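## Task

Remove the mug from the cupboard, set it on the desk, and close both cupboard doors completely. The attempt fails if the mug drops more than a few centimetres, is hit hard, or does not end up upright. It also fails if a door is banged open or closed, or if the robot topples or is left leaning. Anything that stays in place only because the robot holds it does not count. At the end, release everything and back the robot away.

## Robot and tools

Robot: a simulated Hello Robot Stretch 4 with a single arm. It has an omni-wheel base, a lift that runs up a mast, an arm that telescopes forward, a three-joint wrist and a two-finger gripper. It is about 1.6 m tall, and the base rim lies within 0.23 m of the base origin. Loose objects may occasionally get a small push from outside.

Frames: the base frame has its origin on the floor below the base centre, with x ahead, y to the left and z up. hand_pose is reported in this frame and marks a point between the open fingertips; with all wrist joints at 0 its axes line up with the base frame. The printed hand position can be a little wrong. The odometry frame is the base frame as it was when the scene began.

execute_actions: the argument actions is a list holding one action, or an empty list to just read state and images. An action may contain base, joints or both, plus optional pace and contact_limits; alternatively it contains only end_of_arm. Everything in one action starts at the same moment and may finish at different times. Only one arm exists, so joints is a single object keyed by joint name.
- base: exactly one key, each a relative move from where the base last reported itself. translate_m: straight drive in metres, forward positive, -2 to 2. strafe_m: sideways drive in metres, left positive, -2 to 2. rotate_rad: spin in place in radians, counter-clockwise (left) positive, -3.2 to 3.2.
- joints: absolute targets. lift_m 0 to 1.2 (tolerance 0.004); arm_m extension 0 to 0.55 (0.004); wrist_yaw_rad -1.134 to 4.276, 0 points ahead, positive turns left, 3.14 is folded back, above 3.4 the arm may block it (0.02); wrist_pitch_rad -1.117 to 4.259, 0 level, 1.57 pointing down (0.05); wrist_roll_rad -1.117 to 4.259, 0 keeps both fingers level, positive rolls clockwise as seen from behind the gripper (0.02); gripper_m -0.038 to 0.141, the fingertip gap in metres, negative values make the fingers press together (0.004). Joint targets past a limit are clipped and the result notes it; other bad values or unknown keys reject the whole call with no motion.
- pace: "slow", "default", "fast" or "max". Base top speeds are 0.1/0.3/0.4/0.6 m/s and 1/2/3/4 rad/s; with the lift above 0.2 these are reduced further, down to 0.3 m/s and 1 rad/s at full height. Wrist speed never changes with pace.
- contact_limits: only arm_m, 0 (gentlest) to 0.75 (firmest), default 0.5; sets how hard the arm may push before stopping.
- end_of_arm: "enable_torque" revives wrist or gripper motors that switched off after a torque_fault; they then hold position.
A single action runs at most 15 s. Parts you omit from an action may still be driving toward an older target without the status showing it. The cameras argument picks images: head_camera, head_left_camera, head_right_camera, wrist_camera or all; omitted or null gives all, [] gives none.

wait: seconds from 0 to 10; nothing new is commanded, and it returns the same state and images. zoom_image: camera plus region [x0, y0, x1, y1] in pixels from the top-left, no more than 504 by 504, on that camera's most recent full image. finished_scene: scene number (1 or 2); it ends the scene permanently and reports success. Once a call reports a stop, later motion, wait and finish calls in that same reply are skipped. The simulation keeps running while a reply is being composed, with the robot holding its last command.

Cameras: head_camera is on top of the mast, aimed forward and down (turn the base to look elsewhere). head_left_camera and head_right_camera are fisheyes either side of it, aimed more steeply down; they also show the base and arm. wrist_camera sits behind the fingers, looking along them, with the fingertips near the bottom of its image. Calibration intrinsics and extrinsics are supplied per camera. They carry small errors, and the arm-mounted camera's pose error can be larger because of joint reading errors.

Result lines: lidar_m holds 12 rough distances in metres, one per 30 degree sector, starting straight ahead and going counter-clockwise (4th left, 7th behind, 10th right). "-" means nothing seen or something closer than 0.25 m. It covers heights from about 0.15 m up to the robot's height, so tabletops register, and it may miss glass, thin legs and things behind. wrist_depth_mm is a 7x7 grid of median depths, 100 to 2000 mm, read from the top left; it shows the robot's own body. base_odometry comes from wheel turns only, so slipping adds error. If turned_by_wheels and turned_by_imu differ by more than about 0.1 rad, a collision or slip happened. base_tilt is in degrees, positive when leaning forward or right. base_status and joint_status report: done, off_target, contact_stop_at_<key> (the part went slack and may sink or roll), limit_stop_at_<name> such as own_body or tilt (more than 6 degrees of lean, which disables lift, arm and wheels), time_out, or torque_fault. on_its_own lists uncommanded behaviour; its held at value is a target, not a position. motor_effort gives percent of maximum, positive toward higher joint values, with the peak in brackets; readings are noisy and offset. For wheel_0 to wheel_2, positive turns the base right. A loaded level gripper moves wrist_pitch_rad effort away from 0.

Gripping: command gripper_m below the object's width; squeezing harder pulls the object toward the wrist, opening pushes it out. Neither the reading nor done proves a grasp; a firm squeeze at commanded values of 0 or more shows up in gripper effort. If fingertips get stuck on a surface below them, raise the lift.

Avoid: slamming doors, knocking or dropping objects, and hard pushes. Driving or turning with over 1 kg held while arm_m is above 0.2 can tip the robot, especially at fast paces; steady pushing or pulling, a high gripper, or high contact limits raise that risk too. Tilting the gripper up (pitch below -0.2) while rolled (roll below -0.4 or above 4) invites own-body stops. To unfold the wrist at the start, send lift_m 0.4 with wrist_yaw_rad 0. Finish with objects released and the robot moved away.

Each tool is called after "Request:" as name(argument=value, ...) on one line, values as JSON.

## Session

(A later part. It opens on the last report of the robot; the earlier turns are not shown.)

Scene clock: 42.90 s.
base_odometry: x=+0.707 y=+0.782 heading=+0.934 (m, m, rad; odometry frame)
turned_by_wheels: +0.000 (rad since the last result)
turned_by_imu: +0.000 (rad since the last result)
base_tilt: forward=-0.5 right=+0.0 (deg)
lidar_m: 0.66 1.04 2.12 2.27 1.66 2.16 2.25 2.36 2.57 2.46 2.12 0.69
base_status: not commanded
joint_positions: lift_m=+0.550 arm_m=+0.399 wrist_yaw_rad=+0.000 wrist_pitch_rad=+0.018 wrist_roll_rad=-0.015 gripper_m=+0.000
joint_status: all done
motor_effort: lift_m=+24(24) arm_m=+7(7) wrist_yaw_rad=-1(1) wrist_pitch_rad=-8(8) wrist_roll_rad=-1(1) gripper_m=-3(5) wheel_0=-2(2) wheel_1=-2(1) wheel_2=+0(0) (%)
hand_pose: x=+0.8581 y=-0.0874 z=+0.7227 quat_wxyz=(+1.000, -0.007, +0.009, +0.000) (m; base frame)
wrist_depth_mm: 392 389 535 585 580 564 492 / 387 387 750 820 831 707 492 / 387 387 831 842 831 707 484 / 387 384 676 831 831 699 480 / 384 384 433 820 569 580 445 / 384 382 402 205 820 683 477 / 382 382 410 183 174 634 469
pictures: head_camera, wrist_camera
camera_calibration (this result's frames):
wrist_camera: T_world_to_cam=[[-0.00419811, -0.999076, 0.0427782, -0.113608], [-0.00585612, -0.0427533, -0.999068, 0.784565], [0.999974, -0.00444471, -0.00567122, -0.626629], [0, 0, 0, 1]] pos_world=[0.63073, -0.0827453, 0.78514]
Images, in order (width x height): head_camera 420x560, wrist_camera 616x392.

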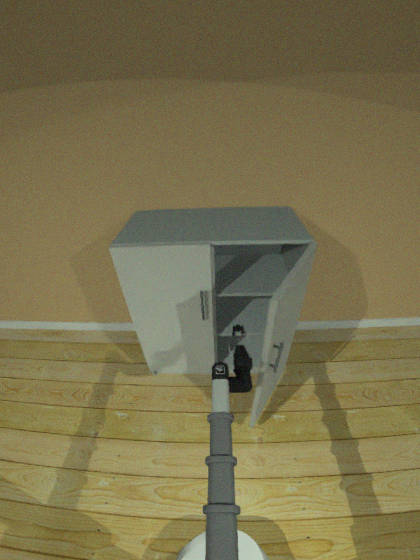

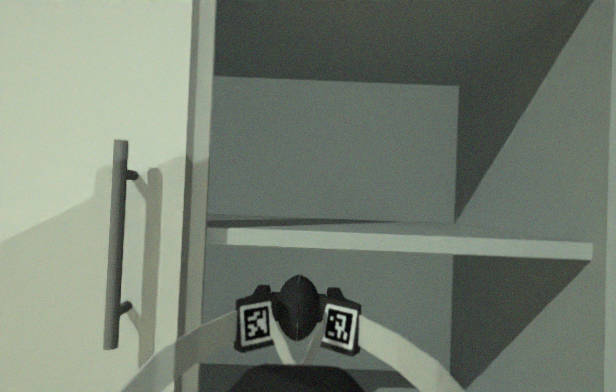

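Request:
execute_actions(actions=[{"joints":{"arm_m":0.5,"wrist_yaw_rad":0.5,"wrist_pitch_rad":0.3}}], cameras=["head_camera","wrist_camera"])

Scene clock: 44.40 s.
base_odometry: x=+0.707 y=+0.782 heading=+0.934 (m, m, rad; odometry frame)
turned_by_wheels: +0.000 (rad since the last result)
turned_by_imu: +0.000 (rad since the last result)
base_tilt: forward=-0.4 right=+0.0 (deg)
lidar_m: 0.68 1.06 2.12 2.29 1.65 2.16 2.27 2.36 2.59 2.48 2.11 0.67
base_status: not commanded
joint_positions: lift_m=+0.550 arm_m=+0.499 wrist_yaw_rad=+0.500 wrist_pitch_rad=+0.302 wrist_roll_rad=-0.015 gripper_m=+0.000
joint_status: all done
motor_effort: lift_m=+24(24) arm_m=+7(8) wrist_yaw_rad=+0(5) wrist_pitch_rad=-6(7) wrist_roll_rad=+0(2) gripper_m=-7(5) wheel_0=-2(2) wheel_1=-2(1) wheel_2=+0(0) (%)
hand_pose: x=+0.9533 y=+0.0553 z=+0.6420 quat_wxyz=(+0.958, -0.044, +0.144, +0.246) (m; base frame)
wrist_depth_mm: 397 336 293 249 240 591 544 / 418 351 301 258 249 603 564 / 436 368 315 267 259 271 250 / 462 382 329 279 273 640 585 / 488 402 342 291 286 661 597 / 521 424 343 206 300 627 609 / 1008 439 351 183 173 500 504
pictures: head_camera, wrist_camera
camera_calibration (this result's frames):
wrist_camera: T_world_to_cam=[[0.485797, -0.873049, 0.0422669, -0.440968], [-0.230366, -0.174531, -0.957325, 0.905122], [0.843168, 0.455328, -0.285907, -0.417654], [0, 0, 0, 1]] pos_world=[0.774882, -0.0368448, 0.765724]
Images, in order (width x height): head_camera 420x560, wrist_camera 616x392.

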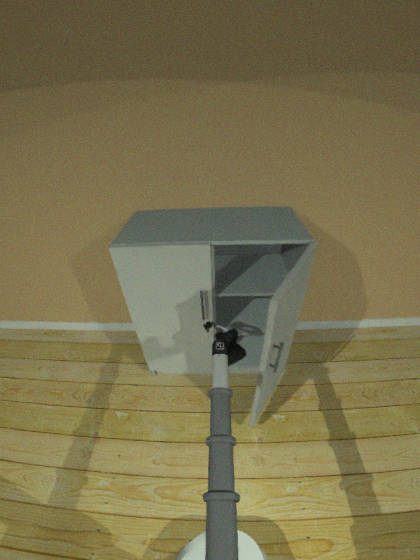

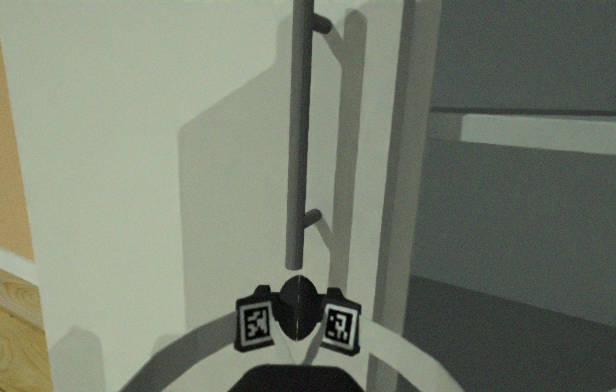

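Request:
execute_actions(actions=[{"joints":{"arm_m":0.35,"wrist_yaw_rad":0,"wrist_pitch_rad":0}}], cameras=[])

Request:
execute_actions(actions=[{"base":{"strafe_m":0.165},"joints":{"gripper_m":0.06}}], cameras=["head_camera","wrist_camera"])

Scene clock: 46.03 s.
base_odometry: x=+0.707 y=+0.782 heading=+0.934 (m, m, rad; odometry frame)
turned_by_wheels: +0.000 (rad since the last result)
turned_by_imu: +0.000 (rad since the last result)
base_tilt: forward=-0.5 right=+0.1 (deg)
lidar_m: 0.67 1.06 2.13 2.29 1.64 2.18 2.28 2.36 2.58 2.46 2.09 0.64
base_status: not commanded
joint_positions: lift_m=+0.550 arm_m=+0.351 wrist_yaw_rad=+0.000 wrist_pitch_rad=+0.003 wrist_roll_rad=-0.015 gripper_m=+0.000
joint_status: all done
motor_effort: lift_m=+24(24) arm_m=-7(7) wrist_yaw_rad=+0(6) wrist_pitch_rad=-8(16) wrist_roll_rad=+0(2) gripper_m=-6(8) wheel_0=-2(2) wheel_1=-1(1) wheel_2=+0(0) (%)
hand_pose: x=+0.8106 y=-0.0874 z=+0.7271 quat_wxyz=(+1.000, -0.007, +0.001, +0.000) (m; base frame)
wrist_depth_mm: 442 442 469 569 564 554 484 / 433 439 466 820 798 676 504 / 436 436 462 891 878 707 496 / 430 433 878 866 878 699 492 / 430 430 477 866 741 597 477 / 427 430 430 205 878 676 480 / 430 427 452 183 174 634 480
pictures: none
No camera images: the call's "cameras" was empty. Leave "cameras" out to get every camera's image.

Scene clock: 47.83 s.
base_odometry: x=+0.575 y=+0.880 heading=+0.934 (m, m, rad; odometry frame)
turned_by_wheels: +0.000 (rad since the last result)
turned_by_imu: +0.000 (rad since the last result)
base_tilt: forward=-0.6 right=+0.0 (deg)
lidar_m: 0.99 1.06 2.12 2.11 1.50 1.89 2.27 2.36 2.75 2.64 2.11 0.73
base_status: done
joint_positions: lift_m=+0.550 arm_m=+0.351 wrist_yaw_rad=+0.000 wrist_pitch_rad=+0.003 wrist_roll_rad=-0.015 gripper_m=+0.060
joint_status: all done
motor_effort: lift_m=+24(24) arm_m=-7(7) wrist_yaw_rad=+0(0) wrist_pitch_rad=-8(7) wrist_roll_rad=-1(2) gripper_m=-2(2) wheel_0=-1(9) wheel_1=-1(6) wheel_2=+0(3) (%)
hand_pose: x=+0.8106 y=-0.0874 z=+0.7271 quat_wxyz=(+1.000, -0.007, +0.001, +0.000) (m; base frame)
wrist_depth_mm: 439 442 439 442 559 549 539 / 439 439 439 439 788 768 699 / 436 433 436 433 891 891 732 / 433 436 436 436 878 878 723 / 433 433 433 433 741 866 661 / 430 433 211 433 216 878 723 / 424 424 427 158 778 842 707
pictures: head_camera, wrist_camera
camera_calibration (this result's frames):
wrist_camera: T_world_to_cam=[[-0.0049949, -0.999075, 0.042709, -0.113341], [0.00933691, -0.0427543, -0.999042, 0.776337], [0.999944, -0.00459134, 0.00954183, -0.590099], [0, 0, 0, 1]] pos_world=[0.582251, -0.0827542, 0.786065]
Images, in order (width x height): head_camera 420x560, wrist_camera 616x392.

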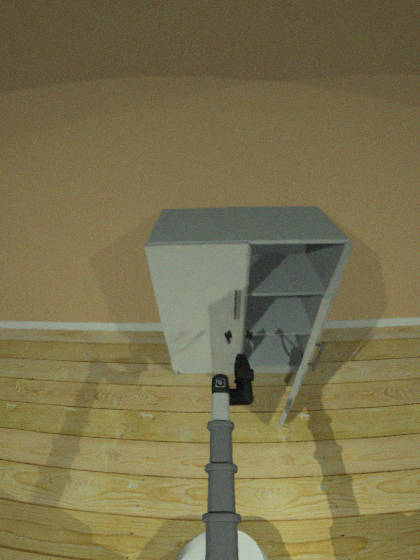

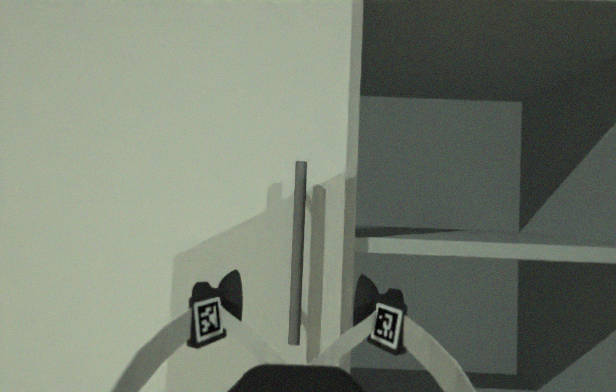

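Request:
execute_actions(actions=[{"joints":{"arm_m":0.532},"contact_limits":{"arm_m":0.1},"pace":"slow"}], cameras=[])

Request:
execute_actions(actions=[{"joints":{"gripper_m":-0.02}}], cameras=["wrist_camera"])

Request:
execute_actions(actions=[{"joints":{"arm_m":0.43},"base":{"strafe_m":0.027},"pace":"slow"}], cameras=["head_camera","wrist_camera"])

Scene clock: 51.10 s.
base_odometry: x=+0.575 y=+0.880 heading=+0.934 (m, m, rad; odometry frame)
turned_by_wheels: +0.000 (rad since the last result)
turned_by_imu: +0.000 (rad since the last result)
base_tilt: forward=-0.5 right=+0.2 (deg)
lidar_m: 1.00 1.06 2.12 2.11 1.51 1.91 2.28 2.38 2.74 2.63 2.11 0.75
base_status: not commanded
joint_positions: lift_m=+0.550 arm_m=+0.531 wrist_yaw_rad=+0.000 wrist_pitch_rad=+0.003 wrist_roll_rad=-0.015 gripper_m=+0.060
joint_status: all done
motor_effort: lift_m=+24(24) arm_m=+7(7) wrist_yaw_rad=+0(0) wrist_pitch_rad=-7(8) wrist_roll_rad=-1(1) gripper_m=-1(6) wheel_0=-1(1) wheel_1=-1(1) wheel_2=+0(0) (%)
contact_limits: arm_m 0.1
hand_pose: x=+0.9902 y=-0.0874 z=+0.7271 quat_wxyz=(+1.000, -0.007, +0.001, +0.000) (m; base frame)
wrist_depth_mm: 260 260 260 260 496 549 544 / 257 257 259 259 676 715 707 / 257 258 257 257 699 715 715 / 255 256 256 256 707 707 699 / 254 256 255 255 303 345 387 / 253 254 212 254 216 691 699 / 252 252 252 158 278 691 699
pictures: none
No camera images: the call's "cameras" was empty. Leave "cameras" out to get every camera's image.

Scene clock: 52.63 s.
base_odometry: x=+0.575 y=+0.880 heading=+0.934 (m, m, rad; odometry frame)
turned_by_wheels: +0.000 (rad since the last result)
turned_by_imu: +0.000 (rad since the last result)
base_tilt: forward=-0.6 right=-0.1 (deg)
lidar_m: 0.96 1.04 2.13 2.12 1.51 1.89 2.27 2.37 2.75 2.64 2.10 0.71
base_status: not commanded
joint_positions: lift_m=+0.550 arm_m=+0.531 wrist_yaw_rad=+0.004 wrist_pitch_rad=+0.003 wrist_roll_rad=-0.015 gripper_m=-0.020
joint_status: all done
motor_effort: lift_m=+24(24) arm_m=+4(7) wrist_yaw_rad=-10(15) wrist_pitch_rad=-7(6) wrist_roll_rad=-1(1) gripper_m=-14(18) wheel_0=+0(1) wheel_1=-1(1) wheel_2=+1(1) (%)
hand_pose: x=+0.9910 y=-0.0864 z=+0.7271 quat_wxyz=(+1.000, -0.007, +0.001, +0.002) (m; base frame)
wrist_depth_mm: 256 255 255 252 278 544 544 / 255 253 252 252 278 699 699 / 253 253 251 250 277 699 699 / 252 250 250 248 274 691 691 / 250 250 250 248 300 343 389 / 251 249 208 209 691 691 683 / 249 155 246 210 244 699 683
pictures: wrist_camera
camera_calibration (this result's frames):
wrist_camera: T_world_to_cam=[[-0.00125116, -0.999087, 0.0427091, -0.115071], [0.00952472, -0.0427191, -0.999042, 0.774524], [0.999954, -0.000843166, 0.00956947, -0.770182], [0, 0, 0, 1]] pos_world=[0.762626, -0.0825281, 0.786066]
Images, in order (width x height): wrist_camera 616x392.

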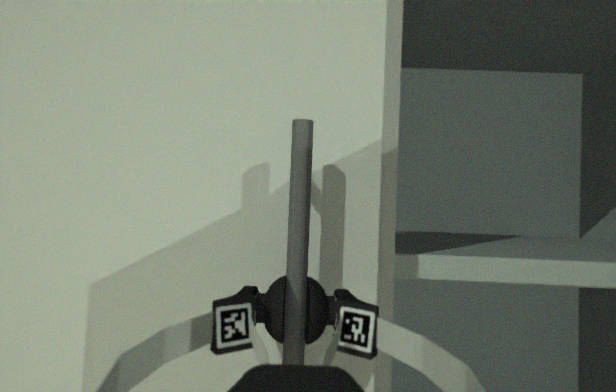

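Scene clock: 54.93 s.
base_odometry: x=+0.553 y=+0.896 heading=+0.934 (m, m, rad; odometry frame)
turned_by_wheels: +0.000 (rad since the last result)
turned_by_imu: -0.001 (rad since the last result)
base_tilt: forward=-0.6 right=+0.0 (deg)
lidar_m: 0.89 1.05 2.14 2.09 1.49 1.91 2.26 2.39 2.76 2.65 2.10 0.74
base_status: done
joint_positions: lift_m=+0.550 arm_m=+0.431 wrist_yaw_rad=+0.003 wrist_pitch_rad=+0.003 wrist_roll_rad=-0.015 gripper_m=-0.019
joint_status: all done
motor_effort: lift_m=+24(24) arm_m=-7(5) wrist_yaw_rad=-10(33) wrist_pitch_rad=-8(8) wrist_roll_rad=-1(1) gripper_m=-16(14) wheel_0=+0(10) wheel_1=+0(5) wheel_2=-1(6) (%)
hand_pose: x=+0.8910 y=-0.0865 z=+0.7271 quat_wxyz=(+1.000, -0.007, +0.001, +0.002) (m; base frame)
wrist_depth_mm: 314 290 272 255 245 549 544 / 310 289 271 253 244 768 715 / 307 286 270 248 243 809 778 / 306 285 266 246 249 809 788 / 303 283 264 244 257 500 591 / 301 281 192 208 255 798 759 / 298 270 257 212 231 778 759
pictures: head_camera, wrist_camera
camera_calibration (this result's frames):
wrist_camera: T_world_to_cam=[[-0.00163834, -0.999086, 0.0427092, -0.114963], [0.00950866, -0.0427229, -0.999042, 0.775485], [0.999953, -0.00123066, 0.00956996, -0.670244], [0, 0, 0, 1]] pos_world=[0.662651, -0.0825516, 0.786066]
Images, in order (width x height): head_camera 420x560, wrist_camera 616x392.

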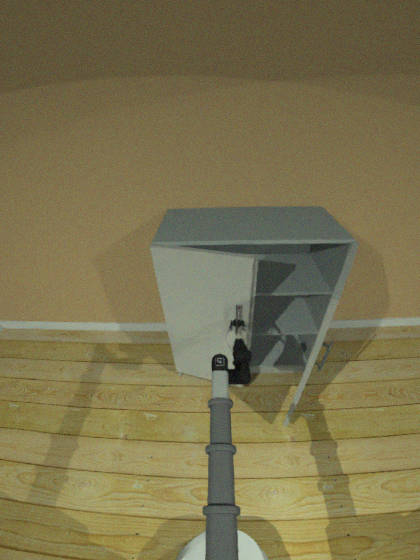

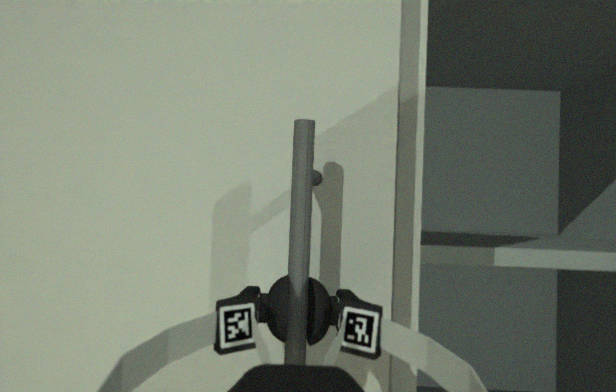

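Request:
execute_actions(actions=[{"joints":{"arm_m":0.338},"base":{"strafe_m":0.052},"pace":"slow"}], cameras=[])

Request:
execute_actions(actions=[{"joints":{"arm_m":0.263},"base":{"strafe_m":0.075},"pace":"slow"}], cameras=["head_camera","wrist_camera"])

Scene clock: 57.27 s.
base_odometry: x=+0.511 y=+0.927 heading=+0.934 (m, m, rad; odometry frame)
turned_by_wheels: +0.000 (rad since the last result)
turned_by_imu: -0.001 (rad since the last result)
base_tilt: forward=-0.4 right=+0.0 (deg)
lidar_m: 0.79 1.55 2.12 2.05 1.43 1.78 2.27 2.37 2.81 2.72 2.11 0.77
base_status: done
joint_positions: lift_m=+0.550 arm_m=+0.339 wrist_yaw_rad=+0.005 wrist_pitch_rad=+0.003 wrist_roll_rad=-0.015 gripper_m=-0.019
joint_status: all done
on_its_own: wrist_yaw_rad is at rest, and its effort (-14) is outside its rest range (-13 to +13)
motor_effort: lift_m=+24(24) arm_m=-8(10) wrist_yaw_rad=-14(37) wrist_pitch_rad=-8(7) wrist_roll_rad=-1(1) gripper_m=-20(18) wheel_0=-1(12) wheel_1=+1(7) wheel_2=+0(6) (%)
hand_pose: x=+0.7992 y=-0.0860 z=+0.7271 quat_wxyz=(+1.000, -0.007, +0.001, +0.002) (m; base frame)
wrist_depth_mm: 433 353 298 257 235 549 539 / 427 349 297 255 232 768 759 / 424 345 291 245 231 891 854 / 418 343 289 241 229 891 854 / 410 340 286 240 227 878 778 / 404 334 191 208 223 878 831 / 402 307 274 209 216 866 820
pictures: none
No camera images: the call's "cameras" was empty. Leave "cameras" out to get every camera's image.

Scene clock: 59.27 s.
base_odometry: x=+0.451 y=+0.972 heading=+0.934 (m, m, rad; odometry frame)
turned_by_wheels: +0.000 (rad since the last result)
turned_by_imu: +0.000 (rad since the last result)
base_tilt: forward=-0.5 right=-0.2 (deg)
lidar_m: 0.70 1.54 2.04 1.97 1.36 1.69 2.25 2.37 2.89 2.80 2.10 0.80
base_status: done
joint_positions: lift_m=+0.550 arm_m=+0.265 wrist_yaw_rad=+0.005 wrist_pitch_rad=+0.003 wrist_roll_rad=-0.015 gripper_m=-0.019
joint_status: all done
on_its_own: wrist_yaw_rad is at rest, and its effort (-14) is outside its rest range (-13 to +13)
motor_effort: lift_m=+24(24) arm_m=-8(8) wrist_yaw_rad=-14(15) wrist_pitch_rad=-10(9) wrist_roll_rad=-2(1) gripper_m=-18(21) wheel_0=-2(7) wheel_1=+2(6) wheel_2=+0(2) (%)
hand_pose: x=+0.7243 y=-0.0860 z=+0.7270 quat_wxyz=(+1.000, -0.007, +0.002, +0.003) (m; base frame)
wrist_depth_mm: 1008 504 345 265 218 559 615 / 1008 496 343 263 218 723 768 / 991 488 338 244 216 960 960 / 976 477 332 235 213 960 946 / 976 466 329 237 212 564 854 / 976 459 191 208 204 960 931 / 976 379 304 208 202 854 878
pictures: head_camera, wrist_camera
camera_calibration (this result's frames):
wrist_camera: T_world_to_cam=[[0.0000989817, -0.999087, 0.042712, -0.115995], [0.00904718, -0.0427093, -0.999047, 0.777276], [0.999959, 0.00048531, 0.00903469, -0.503045], [0, 0, 0, 1]] pos_world=[0.496004, -0.0824476, 0.786034]
Images, in order (width x height): head_camera 420x560, wrist_camera 616x392.

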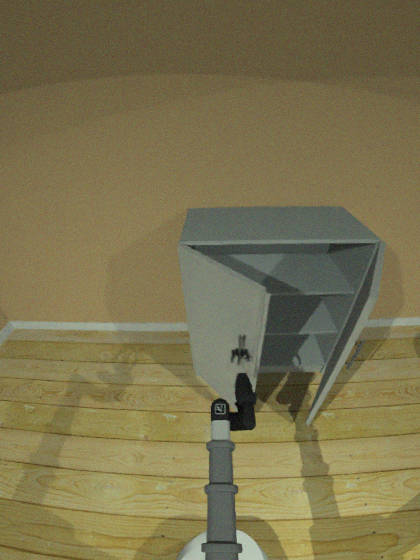

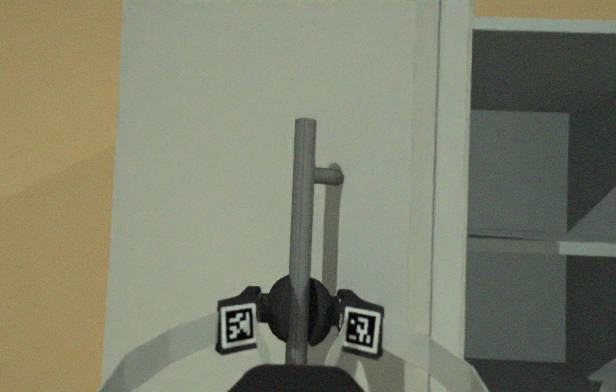

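One more step to 60°.

Request:
execute_actions(actions=[{"joints":{"arm_m":0.205},"base":{"strafe_m":0.08},"pace":"slow"}], cameras=["head_camera","wrist_camera"])

Scene clock: 61.27 s.
base_odometry: x=+0.387 y=+1.019 heading=+0.935 (m, m, rad; odometry frame)
turned_by_wheels: +0.001 (rad since the last result)
turned_by_imu: +0.002 (rad since the last result)
base_tilt: forward=-0.4 right=+0.0 (deg)
lidar_m: 0.64 1.57 1.97 1.88 1.28 1.60 2.26 2.36 2.99 2.86 2.12 0.87
base_status: done
joint_positions: lift_m=+0.550 arm_m=+0.207 wrist_yaw_rad=+0.010 wrist_pitch_rad=+0.004 wrist_roll_rad=-0.015 gripper_m=-0.019
joint_status: all done
on_its_own: wrist_yaw_rad is at rest, and its effort (-30) is outside its rest range (-13 to +13)
motor_effort: lift_m=+24(24) arm_m=-11(12) wrist_yaw_rad=-30(35) wrist_pitch_rad=-11(11) wrist_roll_rad=-1(2) gripper_m=-19(21) wheel_0=+2(5) wheel_1=+3(5) wheel_2=+6(7) (%)
hand_pose: x=+0.6672 y=-0.0844 z=+0.7268 quat_wxyz=(+1.000, -0.007, +0.002, +0.005) (m; base frame)
wrist_depth_mm: 1060 1060 488 286 206 609 1060 / 1060 1060 477 281 206 661 768 / 1042 1060 466 250 206 1025 1008 / 1060 1042 455 234 204 1025 1008 / 1060 1025 442 243 201 946 1008 / 1042 1025 191 207 199 1008 1008 / 1025 154 384 211 190 854 931
pictures: head_camera, wrist_camera
camera_calibration (this result's frames):
wrist_camera: T_world_to_cam=[[0.00554633, -0.999072, 0.0427152, -0.118049], [0.00862462, -0.0426665, -0.999052, 0.777961], [0.999947, 0.00590947, 0.00837997, -0.444947], [0, 0, 0, 1]] pos_world=[0.438869, -0.0821173, 0.785995]
Images, in order (width x height): head_camera 420x560, wrist_camera 616x392.

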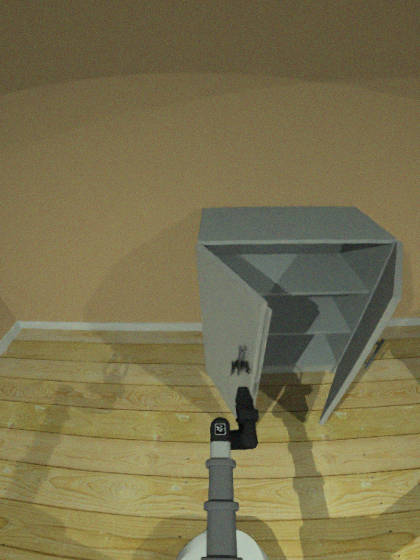

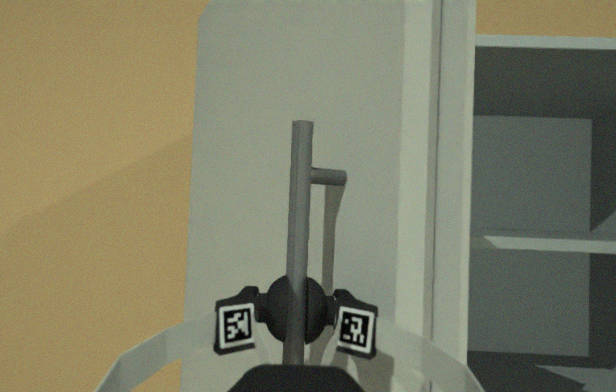

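Request:
execute_actions(actions=[{"joints":{"gripper_m":0.06,"wrist_yaw_rad":0},"pace":"slow"}], cameras=[])

Request:
execute_actions(actions=[{"joints":{"arm_m":0.0}}], cameras=["head_camera"])

Request:
execute_actions(actions=[{"base":{"strafe_m":-0.2},"joints":{"gripper_m":0.0}}], cameras=["head_camera","wrist_camera"])

Scene clock: 64.30 s.
base_odometry: x=+0.387 y=+1.019 heading=+0.935 (m, m, rad; odometry frame)
turned_by_wheels: +0.000 (rad since the last result)
turned_by_imu: -0.001 (rad since the last result)
base_tilt: forward=-0.5 right=+0.2 (deg)
lidar_m: 0.66 1.56 1.96 1.87 1.29 1.59 2.24 2.38 2.99 2.87 2.08 0.68
base_status: not commanded
joint_positions: lift_m=+0.550 arm_m=+0.206 wrist_yaw_rad=+0.001 wrist_pitch_rad=+0.003 wrist_roll_rad=-0.015 gripper_m=+0.060
joint_status: all done
motor_effort: lift_m=+24(24) arm_m=-7(11) wrist_yaw_rad=-2(30) wrist_pitch_rad=-8(11) wrist_roll_rad=-1(1) gripper_m=-2(19) wheel_0=+2(2) wheel_1=+3(3) wheel_2=+3(6) (%)
hand_pose: x=+0.6657 y=-0.0872 z=+0.7271 quat_wxyz=(+1.000, -0.007, +0.001, +0.000) (m; base frame)
wrist_depth_mm: 1060 1042 496 330 248 227 1060 / 1042 1042 488 325 246 227 759 / 1042 1042 477 322 242 226 1025 / 1025 1042 466 319 240 226 1025 / 1042 1042 459 314 237 226 976 / 1025 1025 211 309 214 226 1008 / 1042 1025 439 153 226 224 931
pictures: none
No camera images: the call's "cameras" was empty. Leave "cameras" out to get every camera's image.

Scene clock: 66.00 s.
base_odometry: x=+0.387 y=+1.019 heading=+0.935 (m, m, rad; odometry frame)
turned_by_wheels: +0.000 (rad since the last result)
turned_by_imu: +0.000 (rad since the last result)
base_tilt: forward=-0.4 right=+0.1 (deg)
lidar_m: 0.67 1.54 1.97 1.89 1.30 1.60 2.26 2.37 2.99 2.86 2.11 0.66
base_status: not commanded
joint_positions: lift_m=+0.550 arm_m=+0.002 wrist_yaw_rad=+0.000 wrist_pitch_rad=+0.002 wrist_roll_rad=-0.015 gripper_m=+0.060
joint_status: all done
motor_effort: lift_m=+24(24) arm_m=-7(6) wrist_yaw_rad=+0(2) wrist_pitch_rad=-8(7) wrist_roll_rad=-1(2) gripper_m=-1(2) wheel_0=+2(1) wheel_1=+3(3) wheel_2=+3(3) (%)
hand_pose: x=+0.4616 y=-0.0874 z=+0.7271 quat_wxyz=(+1.000, -0.007, +0.001, +0.000) (m; base frame)
wrist_depth_mm: 1255 1255 1281 539 439 1229 1281 / 1229 1229 778 530 445 931 1255 / 1255 1255 768 521 439 1255 1008 / 1229 1255 768 517 439 1229 1060 / 1229 1229 741 512 436 1229 991 / 1229 1229 212 508 216 1229 1042 / 1205 1229 715 158 415 917 960
pictures: head_camera
Images, in order (width x height): head_camera 420x560.

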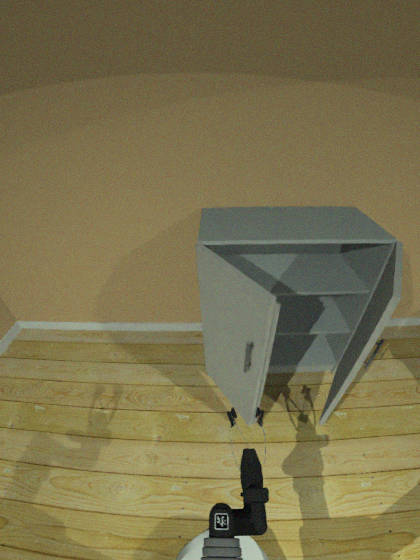

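Scene clock: 67.93 s.
base_odometry: x=+0.547 y=+0.900 heading=+0.935 (m, m, rad; odometry frame)
turned_by_wheels: +0.000 (rad since the last result)
turned_by_imu: +0.000 (rad since the last result)
base_tilt: forward=-0.4 right=+0.0 (deg)
lidar_m: 0.65 1.03 2.14 2.08 1.49 1.90 2.26 2.37 2.79 2.68 2.09 0.75
base_status: done
joint_positions: lift_m=+0.550 arm_m=+0.002 wrist_yaw_rad=+0.000 wrist_pitch_rad=+0.002 wrist_roll_rad=-0.015 gripper_m=+0.000
joint_status: all done
motor_effort: lift_m=+24(24) arm_m=-7(7) wrist_yaw_rad=+0(0) wrist_pitch_rad=-8(8) wrist_roll_rad=-1(2) gripper_m=-4(6) wheel_0=+0(11) wheel_1=+1(8) wheel_2=+0(2) (%)
hand_pose: x=+0.4616 y=-0.0874 z=+0.7272 quat_wxyz=(+1.000, -0.007, +0.001, +0.000) (m; base frame)
wrist_depth_mm: 1255 1255 462 1255 1281 1255 1255 / 1255 683 445 976 946 917 1255 / 1229 661 439 1229 1229 1078 891 / 1229 647 433 1205 1229 1098 831 / 1229 615 809 1229 1229 1042 831 / 1229 597 413 206 1229 1118 831 / 1205 574 413 183 173 904 866
pictures: head_camera, wrist_camera
camera_calibration (this result's frames):
wrist_camera: T_world_to_cam=[[-0.00501602, -0.999075, 0.0427088, -0.115081], [0.00940155, -0.0427545, -0.999041, 0.779585], [0.999943, -0.00460969, 0.00960731, -0.241162], [0, 0, 0, 1]] pos_world=[0.233242, -0.0827553, 0.786069]
Images, in order (width x height): head_camera 420x560, wrist_camera 616x392.

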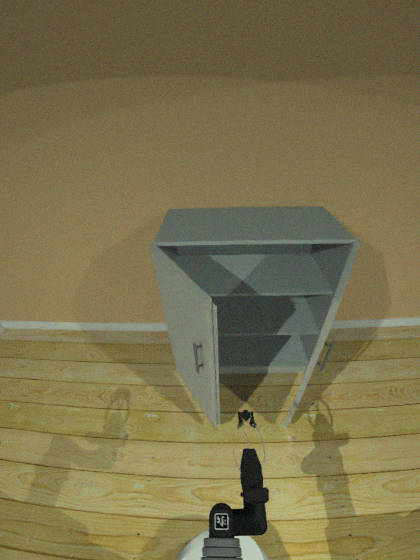

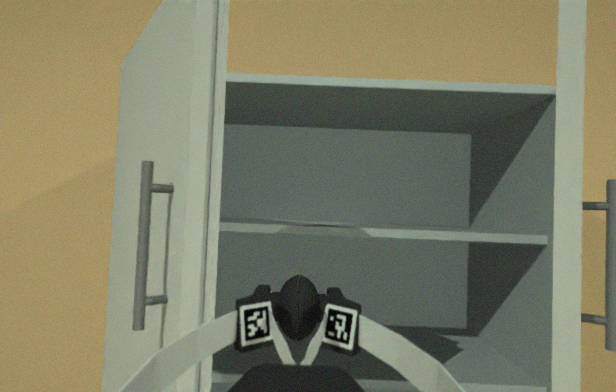

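Request:
execute_actions(actions=[{"base":{"strafe_m":-0.04},"joints":{"arm_m":0.0}}], cameras=[])

Request:
execute_actions(actions=[{"joints":{"arm_m":0.35}}], cameras=["head_camera","wrist_camera"])

Request:
execute_actions(actions=[{"base":{"strafe_m":0.2},"pace":"slow"}], cameras=["head_camera","wrist_camera"])

Scene clock: 69.17 s.
base_odometry: x=+0.580 y=+0.877 heading=+0.935 (m, m, rad; odometry frame)
turned_by_wheels: +0.000 (rad since the last result)
turned_by_imu: +0.000 (rad since the last result)
base_tilt: forward=-0.4 right=+0.1 (deg)
lidar_m: 0.65 0.91 2.12 2.12 1.50 1.91 2.27 2.37 2.73 2.62 2.09 0.72
base_status: done
joint_positions: lift_m=+0.550 arm_m=+0.002 wrist_yaw_rad=+0.000 wrist_pitch_rad=+0.002 wrist_roll_rad=-0.015 gripper_m=+0.000
joint_status: all done
motor_effort: lift_m=+24(24) arm_m=-7(7) wrist_yaw_rad=+0(0) wrist_pitch_rad=-8(8) wrist_roll_rad=-2(1) gripper_m=-7(4) wheel_0=+2(10) wheel_1=+1(9) wheel_2=+0(1) (%)
hand_pose: x=+0.4616 y=-0.0874 z=+0.7272 quat_wxyz=(+1.000, -0.007, +0.001, +0.000) (m; base frame)
wrist_depth_mm: 1255 544 1255 1255 1255 1255 1281 / 1255 525 931 991 946 917 1255 / 1229 504 1205 1229 1205 1042 1255 / 1255 433 1255 1205 1229 1025 1255 / 1229 433 1205 1229 1205 960 1255 / 1255 436 1229 205 1205 1025 1229 / 1229 433 809 183 173 878 1229
pictures: none
No camera images: the call's "cameras" was empty. Leave "cameras" out to get every camera's image.

Scene clock: 71.33 s.
base_odometry: x=+0.580 y=+0.877 heading=+0.935 (m, m, rad; odometry frame)
turned_by_wheels: +0.000 (rad since the last result)
turned_by_imu: +0.000 (rad since the last result)
base_tilt: forward=-0.6 right=+0.0 (deg)
lidar_m: 0.65 0.90 2.11 2.14 1.52 1.91 2.27 2.36 2.72 2.63 2.10 0.71
base_status: not commanded
joint_positions: lift_m=+0.550 arm_m=+0.349 wrist_yaw_rad=+0.000 wrist_pitch_rad=+0.002 wrist_roll_rad=-0.015 gripper_m=+0.000
joint_status: all done
motor_effort: lift_m=+24(24) arm_m=+7(6) wrist_yaw_rad=+0(0) wrist_pitch_rad=-6(7) wrist_roll_rad=-1(1) gripper_m=-8(7) wheel_0=+1(2) wheel_1=+2(2) wheel_2=+0(0) (%)
hand_pose: x=+0.8082 y=-0.0874 z=+0.7272 quat_wxyz=(+1.000, -0.007, +0.001, +0.000) (m; base frame)
wrist_depth_mm: 559 591 580 569 559 549 544 / 580 798 854 820 798 768 707 / 591 866 878 891 891 878 723 / 597 831 891 878 878 878 715 / 549 788 866 878 750 854 654 / 603 878 866 205 878 866 707 / 609 759 750 183 173 866 699
pictures: head_camera, wrist_camera
camera_calibration (this result's frames):
wrist_camera: T_world_to_cam=[[-0.00485646, -0.999076, 0.0427077, -0.113425], [0.00958721, -0.0427528, -0.99904, 0.776229], [0.999942, -0.00444235, 0.00978598, -0.587863], [0, 0, 0, 1]] pos_world=[0.579837, -0.0827452, 0.78608]
Images, in order (width x height): head_camera 420x560, wrist_camera 616x392.

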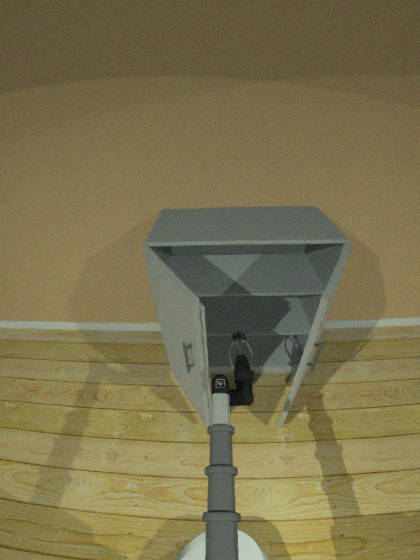

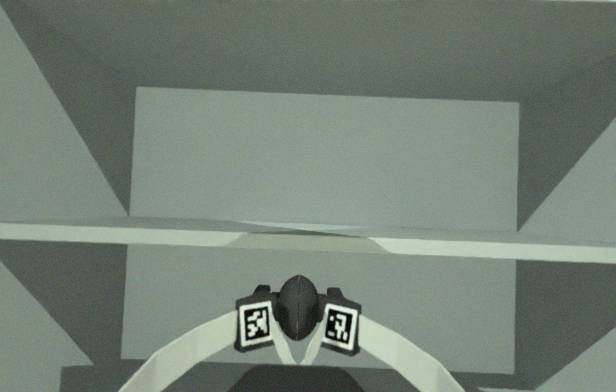

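Scene clock: 74.47 s.
base_odometry: x=+0.419 y=+0.995 heading=+0.935 (m, m, rad; odometry frame)
turned_by_wheels: +0.000 (rad since the last result)
turned_by_imu: -0.001 (rad since the last result)
base_tilt: forward=-0.5 right=+0.0 (deg)
lidar_m: 0.60 1.53 2.01 1.93 1.33 1.63 2.26 2.37 2.94 2.82 2.10 0.84
base_status: done
joint_positions: lift_m=+0.550 arm_m=+0.349 wrist_yaw_rad=+0.000 wrist_pitch_rad=+0.002 wrist_roll_rad=-0.015 gripper_m=+0.000
joint_status: not commanded
motor_effort: lift_m=+24(24) arm_m=+7(7) wrist_yaw_rad=+0(7) wrist_pitch_rad=-7(7) wrist_roll_rad=-2(1) gripper_m=-1(5) wheel_0=-2(10) wheel_1=+1(6) wheel_2=-1(3) (%)
hand_pose: x=+0.8082 y=-0.0875 z=+0.7272 quat_wxyz=(+1.000, -0.007, +0.001, +0.000) (m; base frame)
wrist_depth_mm: 119 351 580 564 554 549 539 / 122 384 741 809 788 778 768 / 126 424 866 878 878 891 878 / 128 462 878 878 891 891 891 / 126 459 699 866 741 866 891 / 131 455 647 204 878 878 878 / 136 282 732 183 173 878 878
pictures: head_camera, wrist_camera
camera_calibration (this result's frames):
wrist_camera: T_world_to_cam=[[-0.00516895, -0.999074, 0.042705, -0.11326], [0.00961481, -0.0427532, -0.999039, 0.776217], [0.99994, -0.00475339, 0.0098269, -0.587925], [0, 0, 0, 1]] pos_world=[0.579841, -0.0827641, 0.786086]
Images, in order (width x height): head_camera 420x560, wrist_camera 616x392.

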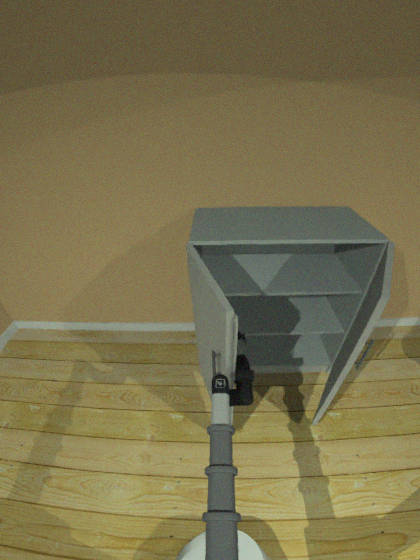

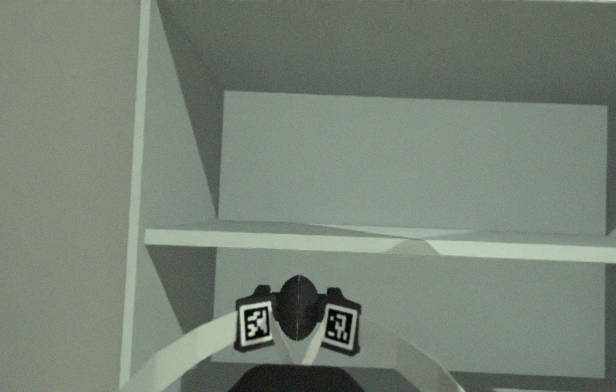

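Request:
execute_actions(actions=[{"base":{"strafe_m":-0.2},"joints":{"arm_m":0.2,"wrist_pitch_rad":0.5}}])

Scene clock: 76.57 s.
base_odometry: x=+0.580 y=+0.876 heading=+0.935 (m, m, rad; odometry frame)
turned_by_wheels: +0.000 (rad since the last result)
turned_by_imu: +0.000 (rad since the last result)
base_tilt: forward=-0.5 right=+0.0 (deg)
lidar_m: 0.61 0.61 2.14 2.13 1.51 1.91 2.25 2.37 2.75 2.64 2.12 0.73
base_status: done
joint_positions: lift_m=+0.550 arm_m=+0.201 wrist_yaw_rad=+0.000 wrist_pitch_rad=+0.502 wrist_roll_rad=-0.015 gripper_m=+0.000
joint_status: all done
motor_effort: lift_m=+24(24) arm_m=-7(6) wrist_yaw_rad=+0(1) wrist_pitch_rad=-6(6) wrist_roll_rad=-1(2) gripper_m=-7(4) wheel_0=+1(11) wheel_1=+2(8) wheel_2=+0(1) (%)
hand_pose: x=+0.6250 y=-0.0875 z=+0.5890 quat_wxyz=(+0.969, -0.007, +0.248, +0.002) (m; base frame)
wrist_depth_mm: 574 842 917 931 917 917 732 / 585 866 991 976 976 960 741 / 580 820 931 976 991 946 732 / 549 741 768 732 750 768 699 / 525 904 1025 1060 1118 1025 723 / 500 831 866 205 891 891 603 / 480 820 831 182 173 842 473
pictures: head_camera, head_left_camera, head_right_camera, wrist_camera
camera_calibration (this result's frames):
wrist_camera: T_world_to_cam=[[0.0159665, -0.999078, 0.0398589, -0.119816], [-0.470354, -0.0426828, -0.881445, 0.870644], [0.882333, -0.00467421, -0.470602, -0.0468646], [0, 0, 0, 1]] pos_world=[0.452774, -0.0827633, 0.750145]
Images, in order (width x height): head_camera 420x560, head_left_camera 420x672, head_right_camera 420x672, wrist_camera 616x392.

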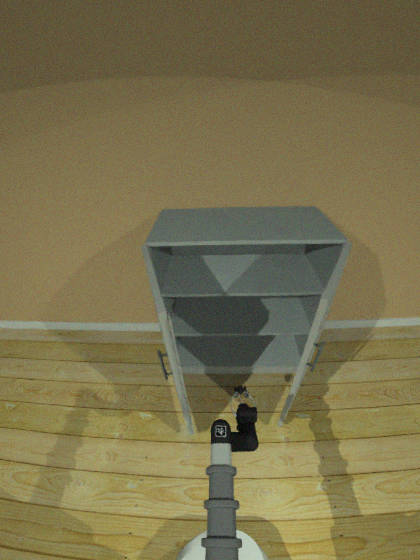

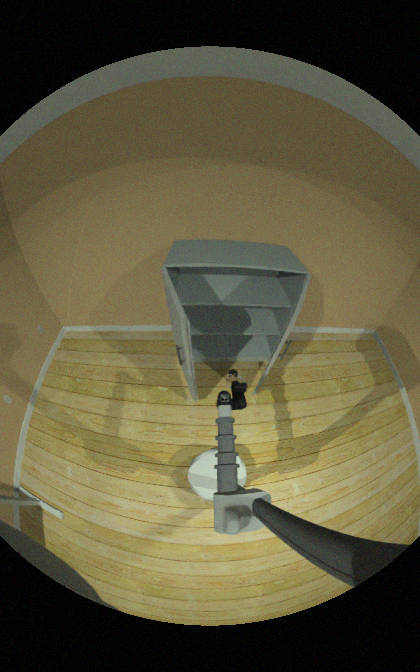

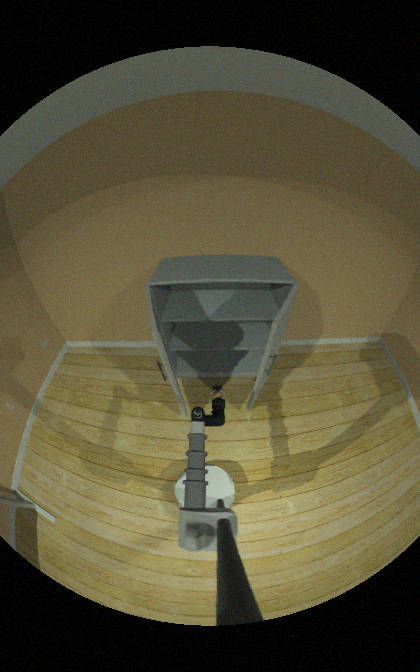

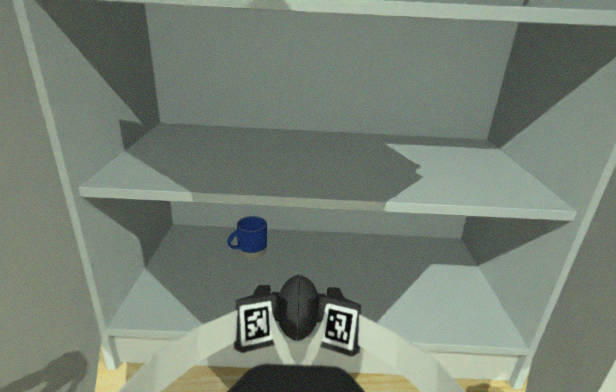

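Request:
execute_actions(actions=[{"base":{"translate_m":0.25},"joints":{"lift_m":0.12,"arm_m":0.2,"wrist_pitch_rad":0.25,"gripper_m":0.1}}])

Scene clock: 80.27 s.
base_odometry: x=+0.728 y=+1.078 heading=+0.935 (m, m, rad; odometry frame)
turned_by_wheels: +0.000 (rad since the last result)
turned_by_imu: -0.002 (rad since the last result)
base_tilt: forward=-0.4 right=+0.1 (deg)
lidar_m: 0.78 0.38 1.77 2.12 1.61 1.93 2.51 2.62 2.73 2.63 1.74 0.52
base_status: done
joint_positions: lift_m=+0.120 arm_m=+0.201 wrist_yaw_rad=+0.000 wrist_pitch_rad=+0.253 wrist_roll_rad=-0.015 gripper_m=+0.100
joint_status: all done
motor_effort: lift_m=+15(22) arm_m=-7(8) wrist_yaw_rad=+0(0) wrist_pitch_rad=-9(8) wrist_roll_rad=+0(2) gripper_m=+0(1) wheel_0=+1(6) wheel_1=+0(6) wheel_2=-1(12) (%)
hand_pose: x=+0.6514 y=-0.0874 z=+0.2265 quat_wxyz=(+0.992, -0.007, +0.126, +0.001) (m; base frame)
wrist_depth_mm: 455 427 402 382 364 349 364 / 585 741 741 732 741 732 676 / 591 768 759 759 768 750 732 / 591 768 750 788 778 788 715 / 549 574 597 603 627 640 647 / 415 397 404 436 220 455 466 / 418 415 415 154 418 392 415
pictures: head_camera, head_left_camera, head_right_camera, wrist_camera
camera_calibration (this result's frames):
wrist_camera: T_world_to_cam=[[0.00578979, -0.999075, 0.0426032, -0.0997375], [-0.238122, -0.0427558, -0.970294, 0.432353], [0.971218, -0.00452696, -0.238149, -0.35134], [0, 0, 0, 1]] pos_world=[0.444758, -0.0827502, 0.340087]
Images, in order (width x height): head_camera 420x560, head_left_camera 420x672, head_right_camera 420x672, wrist_camera 616x392.

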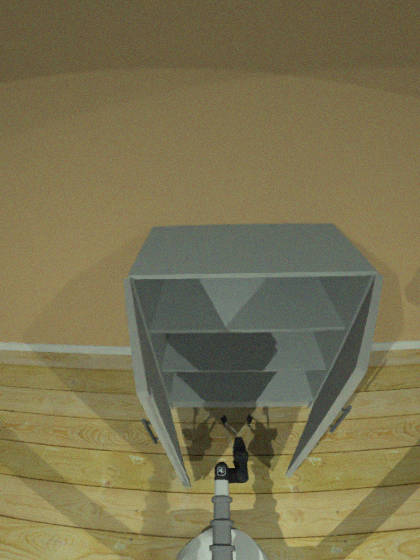

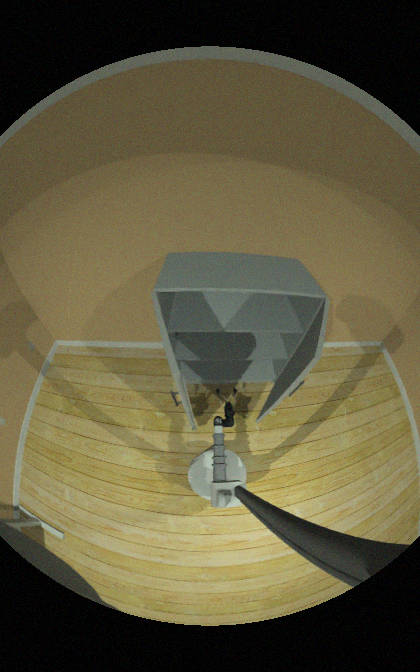

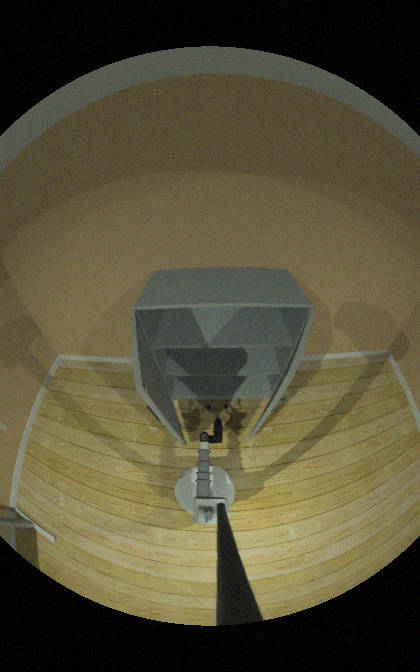

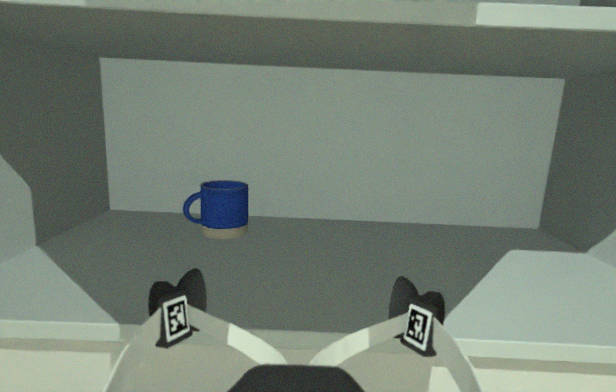

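Request:
execute_actions(actions=[{"base":{"strafe_m":0.28},"joints":{"arm_m":0.23,"gripper_m":0.0},"pace":"slow"}])

Scene clock: 84.83 s.
base_odometry: x=+0.503 y=+1.244 heading=+0.935 (m, m, rad; odometry frame)
turned_by_wheels: +0.000 (rad since the last result)
turned_by_imu: +0.000 (rad since the last result)
base_tilt: forward=-0.7 right=+0.0 (deg)
lidar_m: 0.32 1.30 1.74 1.84 1.39 1.55 2.50 2.64 3.03 2.91 0.72 0.83
base_status: done
joint_positions: lift_m=+0.120 arm_m=+0.229 wrist_yaw_rad=+0.000 wrist_pitch_rad=+0.252 wrist_roll_rad=-0.015 gripper_m=+0.000
joint_status: all done
motor_effort: lift_m=+15(15) arm_m=+7(7) wrist_yaw_rad=+0(2) wrist_pitch_rad=-7(8) wrist_roll_rad=-1(1) gripper_m=-4(4) wheel_0=-2(5) wheel_1=+1(6) wheel_2=-1(0) (%)
hand_pose: x=+0.6790 y=-0.0874 z=+0.2265 quat_wxyz=(+0.992, -0.007, +0.126, +0.001) (m; base frame)
wrist_depth_mm: 178 265 384 382 366 351 343 / 179 267 496 707 715 715 715 / 181 271 512 741 732 732 732 / 182 276 525 750 750 750 759 / 185 278 517 603 615 640 661 / 187 283 384 205 442 455 466 / 189 251 364 183 173 370 375
pictures: head_camera, head_left_camera, head_right_camera, wrist_camera
camera_calibration (this result's frames):
wrist_camera: T_world_to_cam=[[0.00578977, -0.999075, 0.0426111, -0.0998997], [-0.238047, -0.0427638, -0.970312, 0.438903], [0.971236, -0.00452555, -0.238074, -0.37819], [0, 0, 0, 1]] pos_world=[0.47237, -0.0827496, 0.340093]
Images, in order (width x height): head_camera 420x560, head_left_camera 420x672, head_right_camera 420x672, wrist_camera 616x392.

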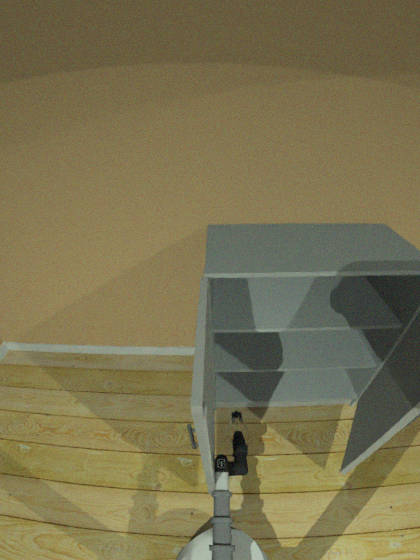

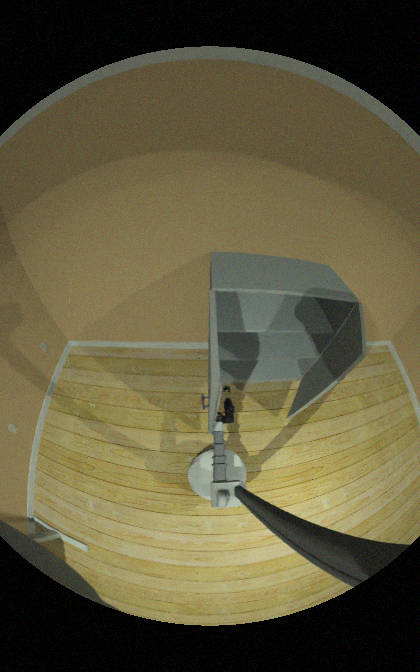

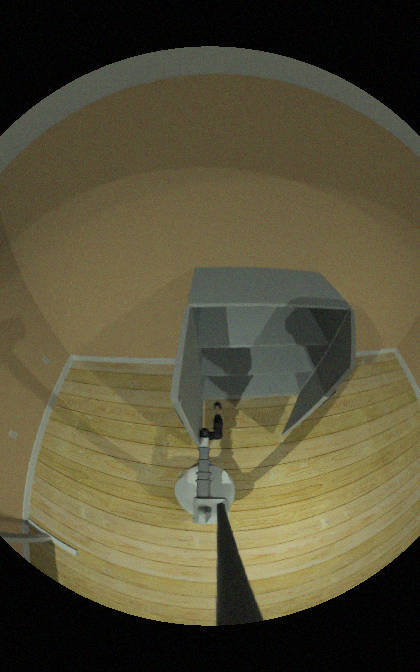

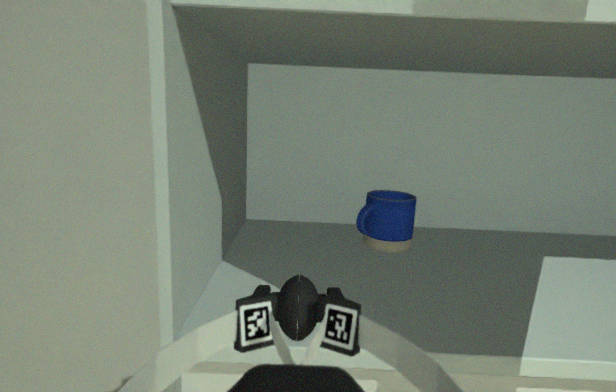

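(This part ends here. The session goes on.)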